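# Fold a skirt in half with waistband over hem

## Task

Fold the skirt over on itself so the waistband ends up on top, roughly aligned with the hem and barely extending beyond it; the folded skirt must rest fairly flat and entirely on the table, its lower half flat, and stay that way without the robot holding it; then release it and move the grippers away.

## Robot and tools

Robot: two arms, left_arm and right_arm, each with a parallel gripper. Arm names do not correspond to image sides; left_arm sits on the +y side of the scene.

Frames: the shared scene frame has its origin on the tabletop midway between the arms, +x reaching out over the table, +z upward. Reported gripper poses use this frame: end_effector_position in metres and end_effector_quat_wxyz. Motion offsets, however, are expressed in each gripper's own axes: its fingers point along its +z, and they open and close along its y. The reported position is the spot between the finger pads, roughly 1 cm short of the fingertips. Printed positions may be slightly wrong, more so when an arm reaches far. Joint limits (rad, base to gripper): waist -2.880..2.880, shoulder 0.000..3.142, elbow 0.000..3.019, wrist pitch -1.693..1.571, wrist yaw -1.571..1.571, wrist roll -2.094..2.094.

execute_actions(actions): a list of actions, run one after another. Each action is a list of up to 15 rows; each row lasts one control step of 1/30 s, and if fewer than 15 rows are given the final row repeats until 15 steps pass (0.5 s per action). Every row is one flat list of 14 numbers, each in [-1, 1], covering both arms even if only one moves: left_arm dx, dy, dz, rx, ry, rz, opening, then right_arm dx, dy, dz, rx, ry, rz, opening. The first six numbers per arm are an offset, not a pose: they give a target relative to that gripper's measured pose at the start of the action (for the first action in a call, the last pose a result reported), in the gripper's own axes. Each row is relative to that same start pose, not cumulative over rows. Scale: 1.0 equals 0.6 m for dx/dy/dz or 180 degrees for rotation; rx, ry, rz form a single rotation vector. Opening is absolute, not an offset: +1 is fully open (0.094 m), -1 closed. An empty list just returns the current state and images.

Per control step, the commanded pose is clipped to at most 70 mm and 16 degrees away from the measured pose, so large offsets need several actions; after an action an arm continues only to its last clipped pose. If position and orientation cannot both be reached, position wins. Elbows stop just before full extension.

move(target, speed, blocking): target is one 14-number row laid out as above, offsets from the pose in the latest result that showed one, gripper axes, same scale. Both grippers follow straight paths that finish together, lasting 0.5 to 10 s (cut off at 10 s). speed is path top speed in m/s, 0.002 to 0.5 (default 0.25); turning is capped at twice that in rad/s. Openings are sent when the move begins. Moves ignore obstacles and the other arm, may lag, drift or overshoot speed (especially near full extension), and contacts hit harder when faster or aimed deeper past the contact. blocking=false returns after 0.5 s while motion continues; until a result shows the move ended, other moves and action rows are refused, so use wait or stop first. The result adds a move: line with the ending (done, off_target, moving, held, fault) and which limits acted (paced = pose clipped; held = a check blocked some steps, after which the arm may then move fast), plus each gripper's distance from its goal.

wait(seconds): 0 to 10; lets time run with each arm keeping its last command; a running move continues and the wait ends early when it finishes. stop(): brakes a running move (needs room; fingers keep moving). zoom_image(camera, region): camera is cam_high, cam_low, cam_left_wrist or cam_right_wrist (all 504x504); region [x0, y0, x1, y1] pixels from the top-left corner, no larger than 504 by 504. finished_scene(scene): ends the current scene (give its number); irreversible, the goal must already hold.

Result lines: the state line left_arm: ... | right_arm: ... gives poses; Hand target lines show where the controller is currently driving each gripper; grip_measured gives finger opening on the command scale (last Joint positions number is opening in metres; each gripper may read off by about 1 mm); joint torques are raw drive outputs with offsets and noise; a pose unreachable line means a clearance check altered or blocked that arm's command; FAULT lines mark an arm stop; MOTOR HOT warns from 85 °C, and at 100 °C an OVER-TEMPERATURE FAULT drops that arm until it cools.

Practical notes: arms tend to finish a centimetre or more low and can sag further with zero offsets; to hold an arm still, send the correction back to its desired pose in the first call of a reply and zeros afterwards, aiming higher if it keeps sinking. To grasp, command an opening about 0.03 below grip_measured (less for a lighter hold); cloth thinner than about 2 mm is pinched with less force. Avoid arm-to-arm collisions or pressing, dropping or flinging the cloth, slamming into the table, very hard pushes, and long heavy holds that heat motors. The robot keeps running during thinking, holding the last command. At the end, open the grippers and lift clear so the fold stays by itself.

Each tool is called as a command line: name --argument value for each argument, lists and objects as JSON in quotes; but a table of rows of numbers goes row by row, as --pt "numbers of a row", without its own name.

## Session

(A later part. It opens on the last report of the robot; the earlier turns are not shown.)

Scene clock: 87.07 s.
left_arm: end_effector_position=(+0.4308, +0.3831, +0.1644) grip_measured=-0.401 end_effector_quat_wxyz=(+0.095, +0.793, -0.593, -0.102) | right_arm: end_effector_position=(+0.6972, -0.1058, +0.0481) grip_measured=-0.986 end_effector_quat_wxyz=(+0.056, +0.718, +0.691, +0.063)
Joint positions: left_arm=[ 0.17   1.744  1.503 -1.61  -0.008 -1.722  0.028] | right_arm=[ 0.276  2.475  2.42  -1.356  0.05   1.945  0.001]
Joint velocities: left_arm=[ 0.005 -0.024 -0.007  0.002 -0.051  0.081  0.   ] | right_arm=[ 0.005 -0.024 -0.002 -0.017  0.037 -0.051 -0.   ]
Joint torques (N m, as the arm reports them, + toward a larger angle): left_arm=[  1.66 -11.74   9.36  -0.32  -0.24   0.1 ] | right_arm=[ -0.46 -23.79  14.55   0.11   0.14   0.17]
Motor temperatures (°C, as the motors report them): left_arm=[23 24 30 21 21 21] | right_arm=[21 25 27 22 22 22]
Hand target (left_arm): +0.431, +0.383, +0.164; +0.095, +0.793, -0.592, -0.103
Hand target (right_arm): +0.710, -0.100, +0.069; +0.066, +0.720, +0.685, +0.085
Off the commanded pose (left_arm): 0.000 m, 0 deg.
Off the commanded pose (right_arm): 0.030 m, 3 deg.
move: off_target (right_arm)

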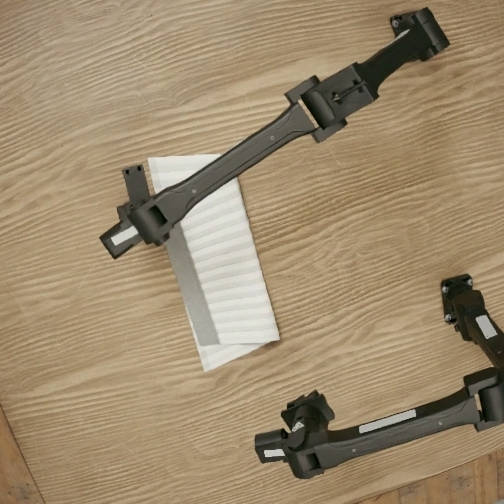

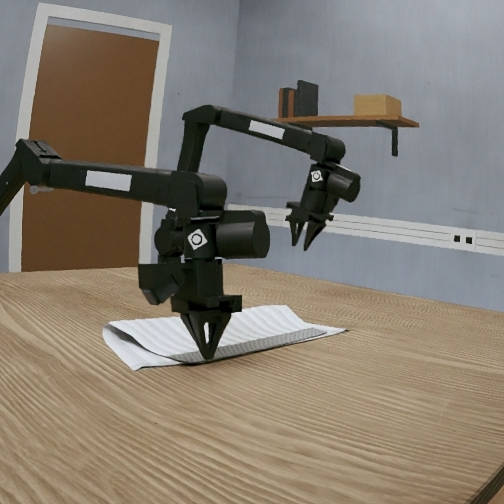

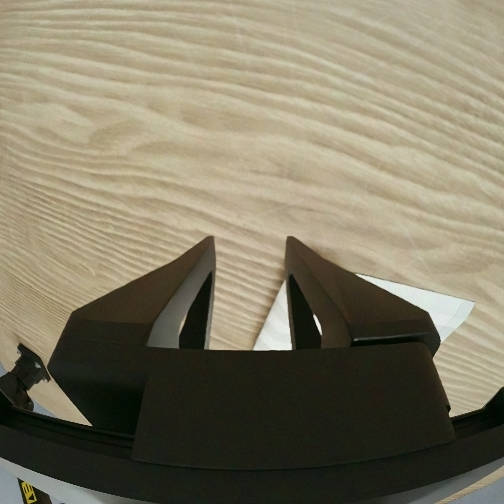

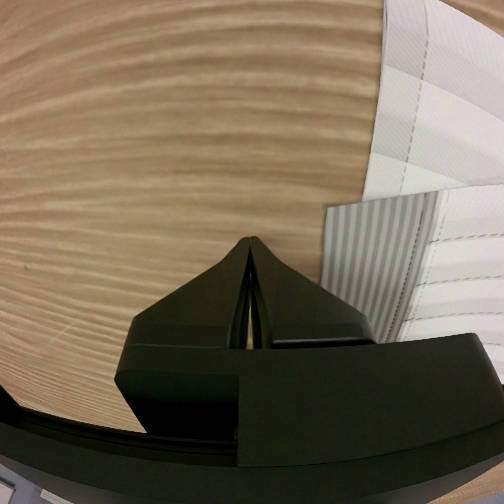

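move --target '[0,0,0,0,0,0,-0.4,0.015,-0.02,0.05,0,0,0,-1]' --speed 0.05

move --target '[0,0,0,0,0,0,-0.4,0,-0.08,0,0,0,0,-1]' --speed 0.05

Scene clock: 89.77 s.
left_arm: end_effector_position=(+0.4308, +0.3831, +0.1644) grip_measured=-0.401 end_effector_quat_wxyz=(+0.095, +0.793, -0.593, -0.102) | right_arm: end_effector_position=(+0.6966, -0.1059, +0.0274) grip_measured=-0.986 end_effector_quat_wxyz=(+0.058, +0.717, +0.691, +0.065)
Joint positions: left_arm=[ 0.17   1.744  1.503 -1.61  -0.008 -1.722  0.028] | right_arm=[ 0.277  2.473  2.363 -1.294  0.051  1.946  0.001]
Joint velocities: left_arm=[ 0.005 -0.005 -0.012 -0.007 -0.081 -0.066 -0.   ] | right_arm=[-0.005 -0.005 -0.012  0.002 -0.051  0.051  0.   ]
Joint torques (N m, as the arm reports them, + toward a larger angle): left_arm=[  1.67 -11.76   9.34  -0.31  -0.24   0.14] | right_arm=[ -0.39 -24.93   7.41   0.85   0.06   0.09]
Motor temperatures (°C, as the motors report them): left_arm=[23 24 29 21 21 21] | right_arm=[21 25 28 22 22 22]
Hand target (left_arm): +0.431, +0.383, +0.164; +0.095, +0.793, -0.593, -0.102
Hand target (right_arm): +0.691, -0.097, +0.016; +0.056, +0.718, +0.691, +0.062
Off the commanded pose (left_arm): 0.000 m, 0 deg.
Off the commanded pose (right_arm): 0.016 m, 0 deg.
move: off_target (right_arm)

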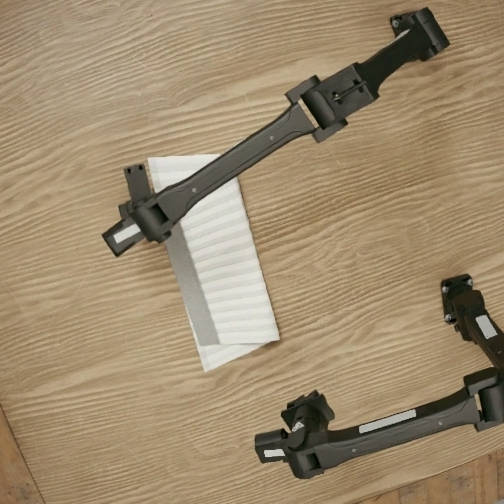

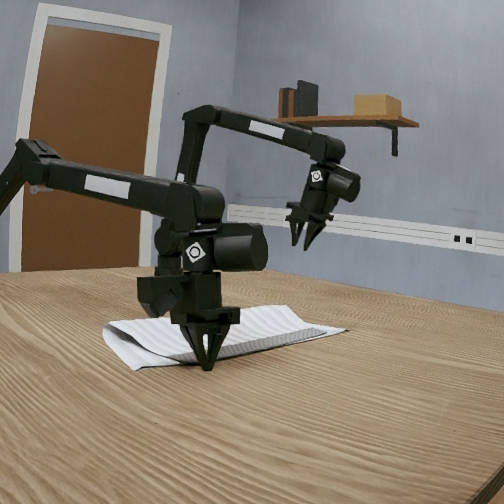

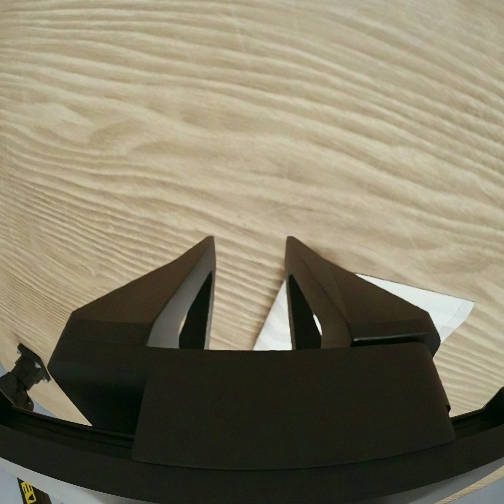

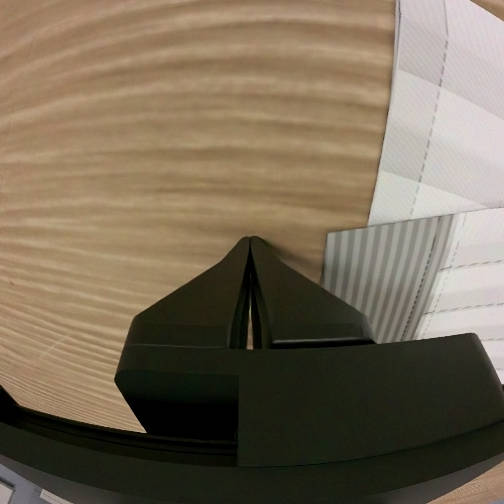

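Scene clock: 91.03 s.
left_arm: end_effector_position=(+0.4308, +0.3831, +0.1644) grip_measured=-0.401 end_effector_quat_wxyz=(+0.095, +0.793, -0.593, -0.102) | right_arm: end_effector_position=(+0.6605, -0.1146, +0.0267) grip_measured=-0.986 end_effector_quat_wxyz=(+0.062, +0.718, +0.689, +0.070)
Joint positions: left_arm=[ 0.17   1.744  1.503 -1.61  -0.008 -1.722  0.028] | right_arm=[ 0.283  2.322  2.078 -1.147  0.057  1.955  0.001]
Joint velocities: left_arm=[-0.034 -0.005  0.007 -0.002  0.095 -0.007  0.001] | right_arm=[-0.015  0.005 -0.007 -0.002  0.037 -0.022 -0.001]
Joint torques (N m, as the arm reports them, + toward a larger angle): left_arm=[  1.67 -11.78   9.34  -0.31  -0.24   0.13] | right_arm=[  0.67 -23.86   7.4    0.71   0.     0.17]
Motor temperatures (°C, as the motors report them): left_arm=[23 24 29 21 21 21] | right_arm=[21 25 27 22 22 22]
Hand target (left_arm): +0.431, +0.383, +0.164; +0.095, +0.793, -0.593, -0.102
Hand target (right_arm): +0.650, -0.105, +0.019; +0.058, +0.717, +0.691, +0.065
Off the commanded pose (left_arm): 0.000 m, 0 deg.
Off the commanded pose (right_arm): 0.017 m, 1 deg.
move: off_target (right_arm)

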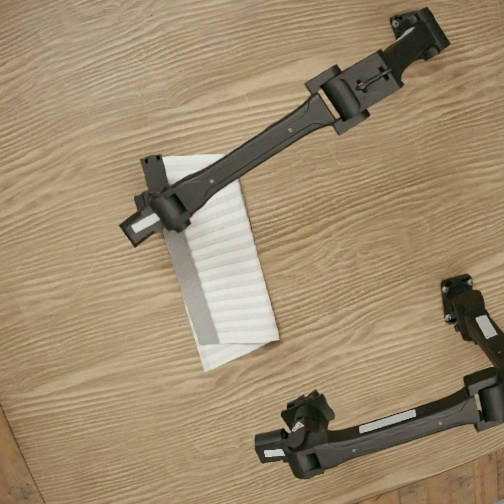

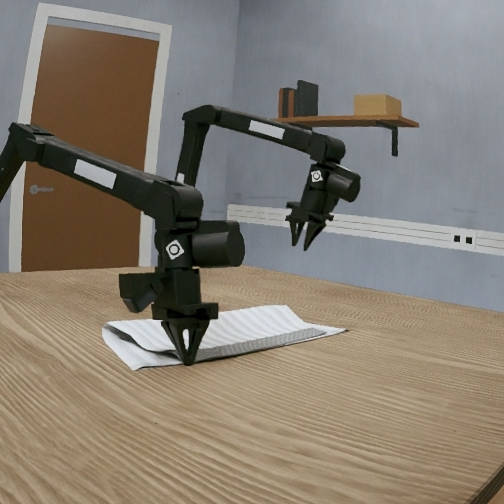

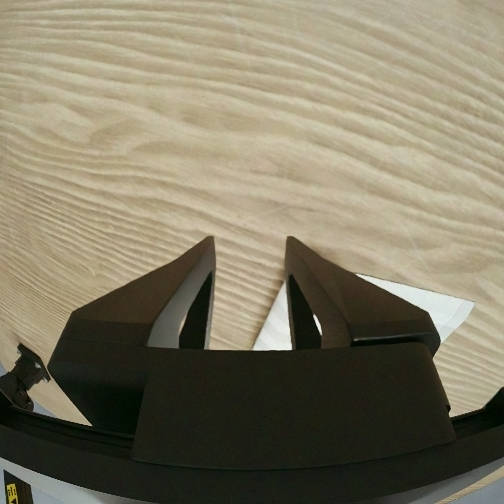

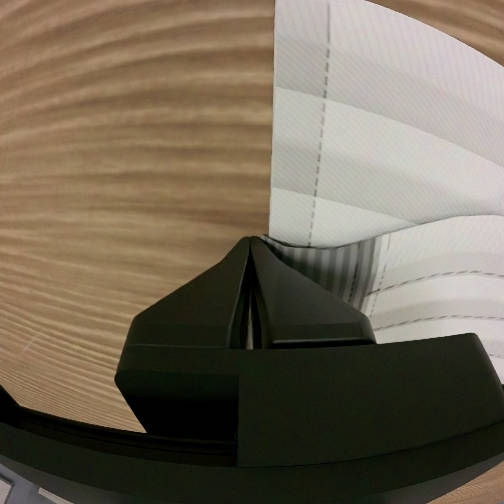

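move --target '[0,0,0,0,0,0,-0.4,-0.35,0.12,-0.25,0,0,0,-1]'

zoom_image --camera "cam_high" --region '[100,140,340,380]'

Scene clock: 96.50 s.
left_arm: end_effector_position=(+0.4308, +0.3831, +0.1644) grip_measured=-0.401 end_effector_quat_wxyz=(+0.095, +0.793, -0.593, -0.102) | right_arm: end_effector_position=(+0.6836, -0.3320, +0.1684) grip_measured=-0.986 end_effector_quat_wxyz=(+0.051, +0.726, +0.683, +0.055)
Joint positions: left_arm=[ 0.17   1.744  1.503 -1.61  -0.008 -1.722  0.028] | right_arm=[-0.026  2.236  2.301 -1.486  0.006  1.671  0.001]
Joint velocities: left_arm=[-0.005  0.005 -0.012 -0.007  0.007 -0.007  0.001] | right_arm=[-0.015 -0.015  0.002 -0.032 -0.081 -0.095  0.   ]
Joint torques (N m, as the arm reports them, + toward a larger angle): left_arm=[  1.72 -11.65   9.35  -0.32  -0.24   0.14] | right_arm=[ -0.7  -22.32  14.27  -0.03  -0.11  -0.16]
Motor temperatures (°C, as the motors report them): left_arm=[23 24 29 21 21 21] | right_arm=[21 26 27 22 22 22]
Hand target (left_arm): +0.431, +0.383, +0.164; +0.095, +0.793, -0.593, -0.102
Hand target (right_arm): +0.695, -0.327, +0.187; +0.065, +0.718, +0.689, +0.071
Off the commanded pose (left_arm): 0.000 m, 0 deg.
Off the commanded pose (right_arm): 0.020 m, 2 deg.
move: off_target (right_arm)

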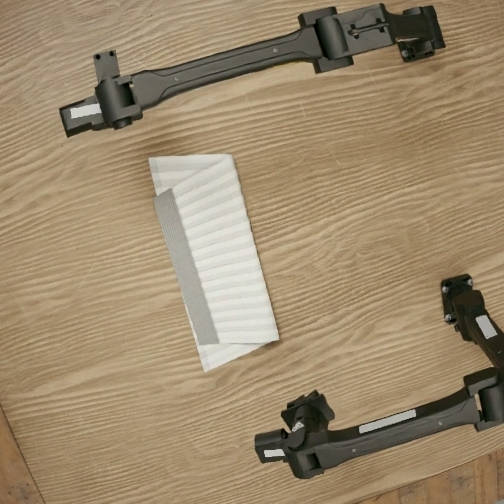

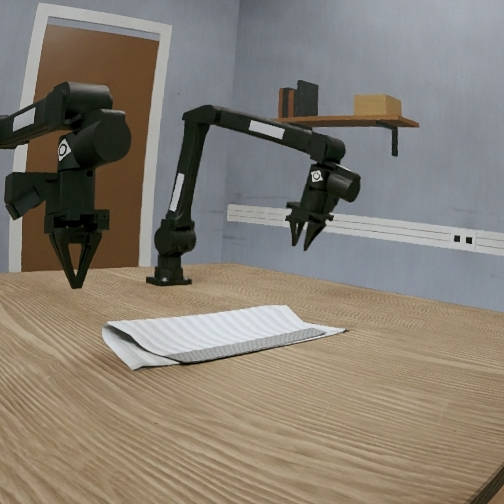

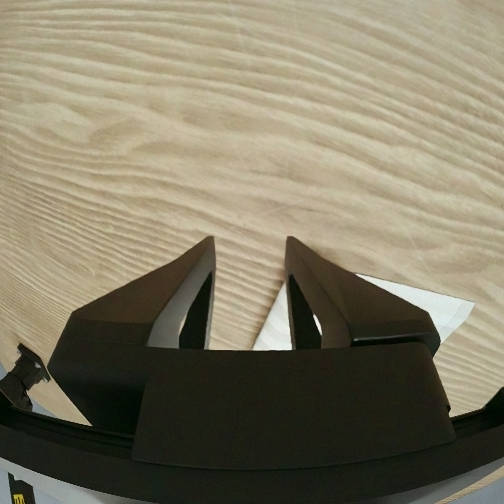

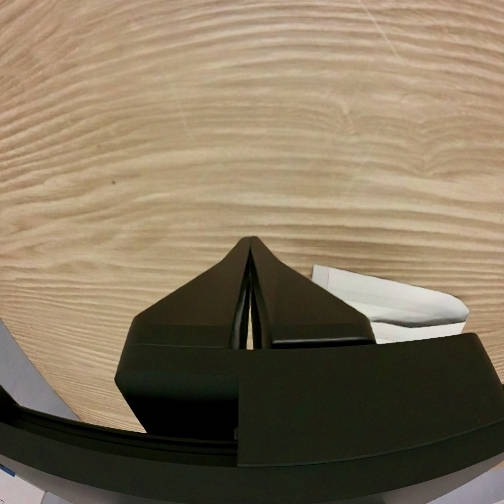

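Region (100, 140, 340, 380) of cam_high's 504x504 image, scaled by 2.100, with more detail than that image has.

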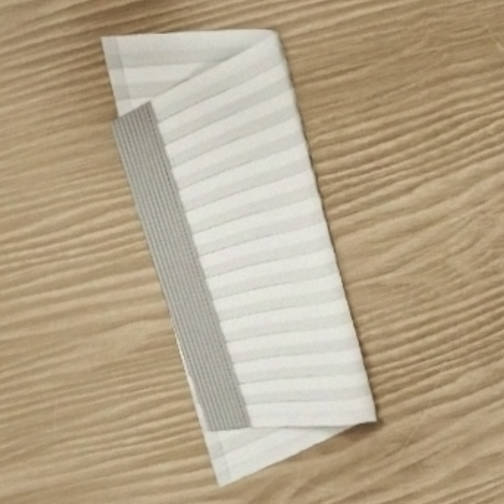

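finished_scene --scene 1

The scene is finished: the task was done.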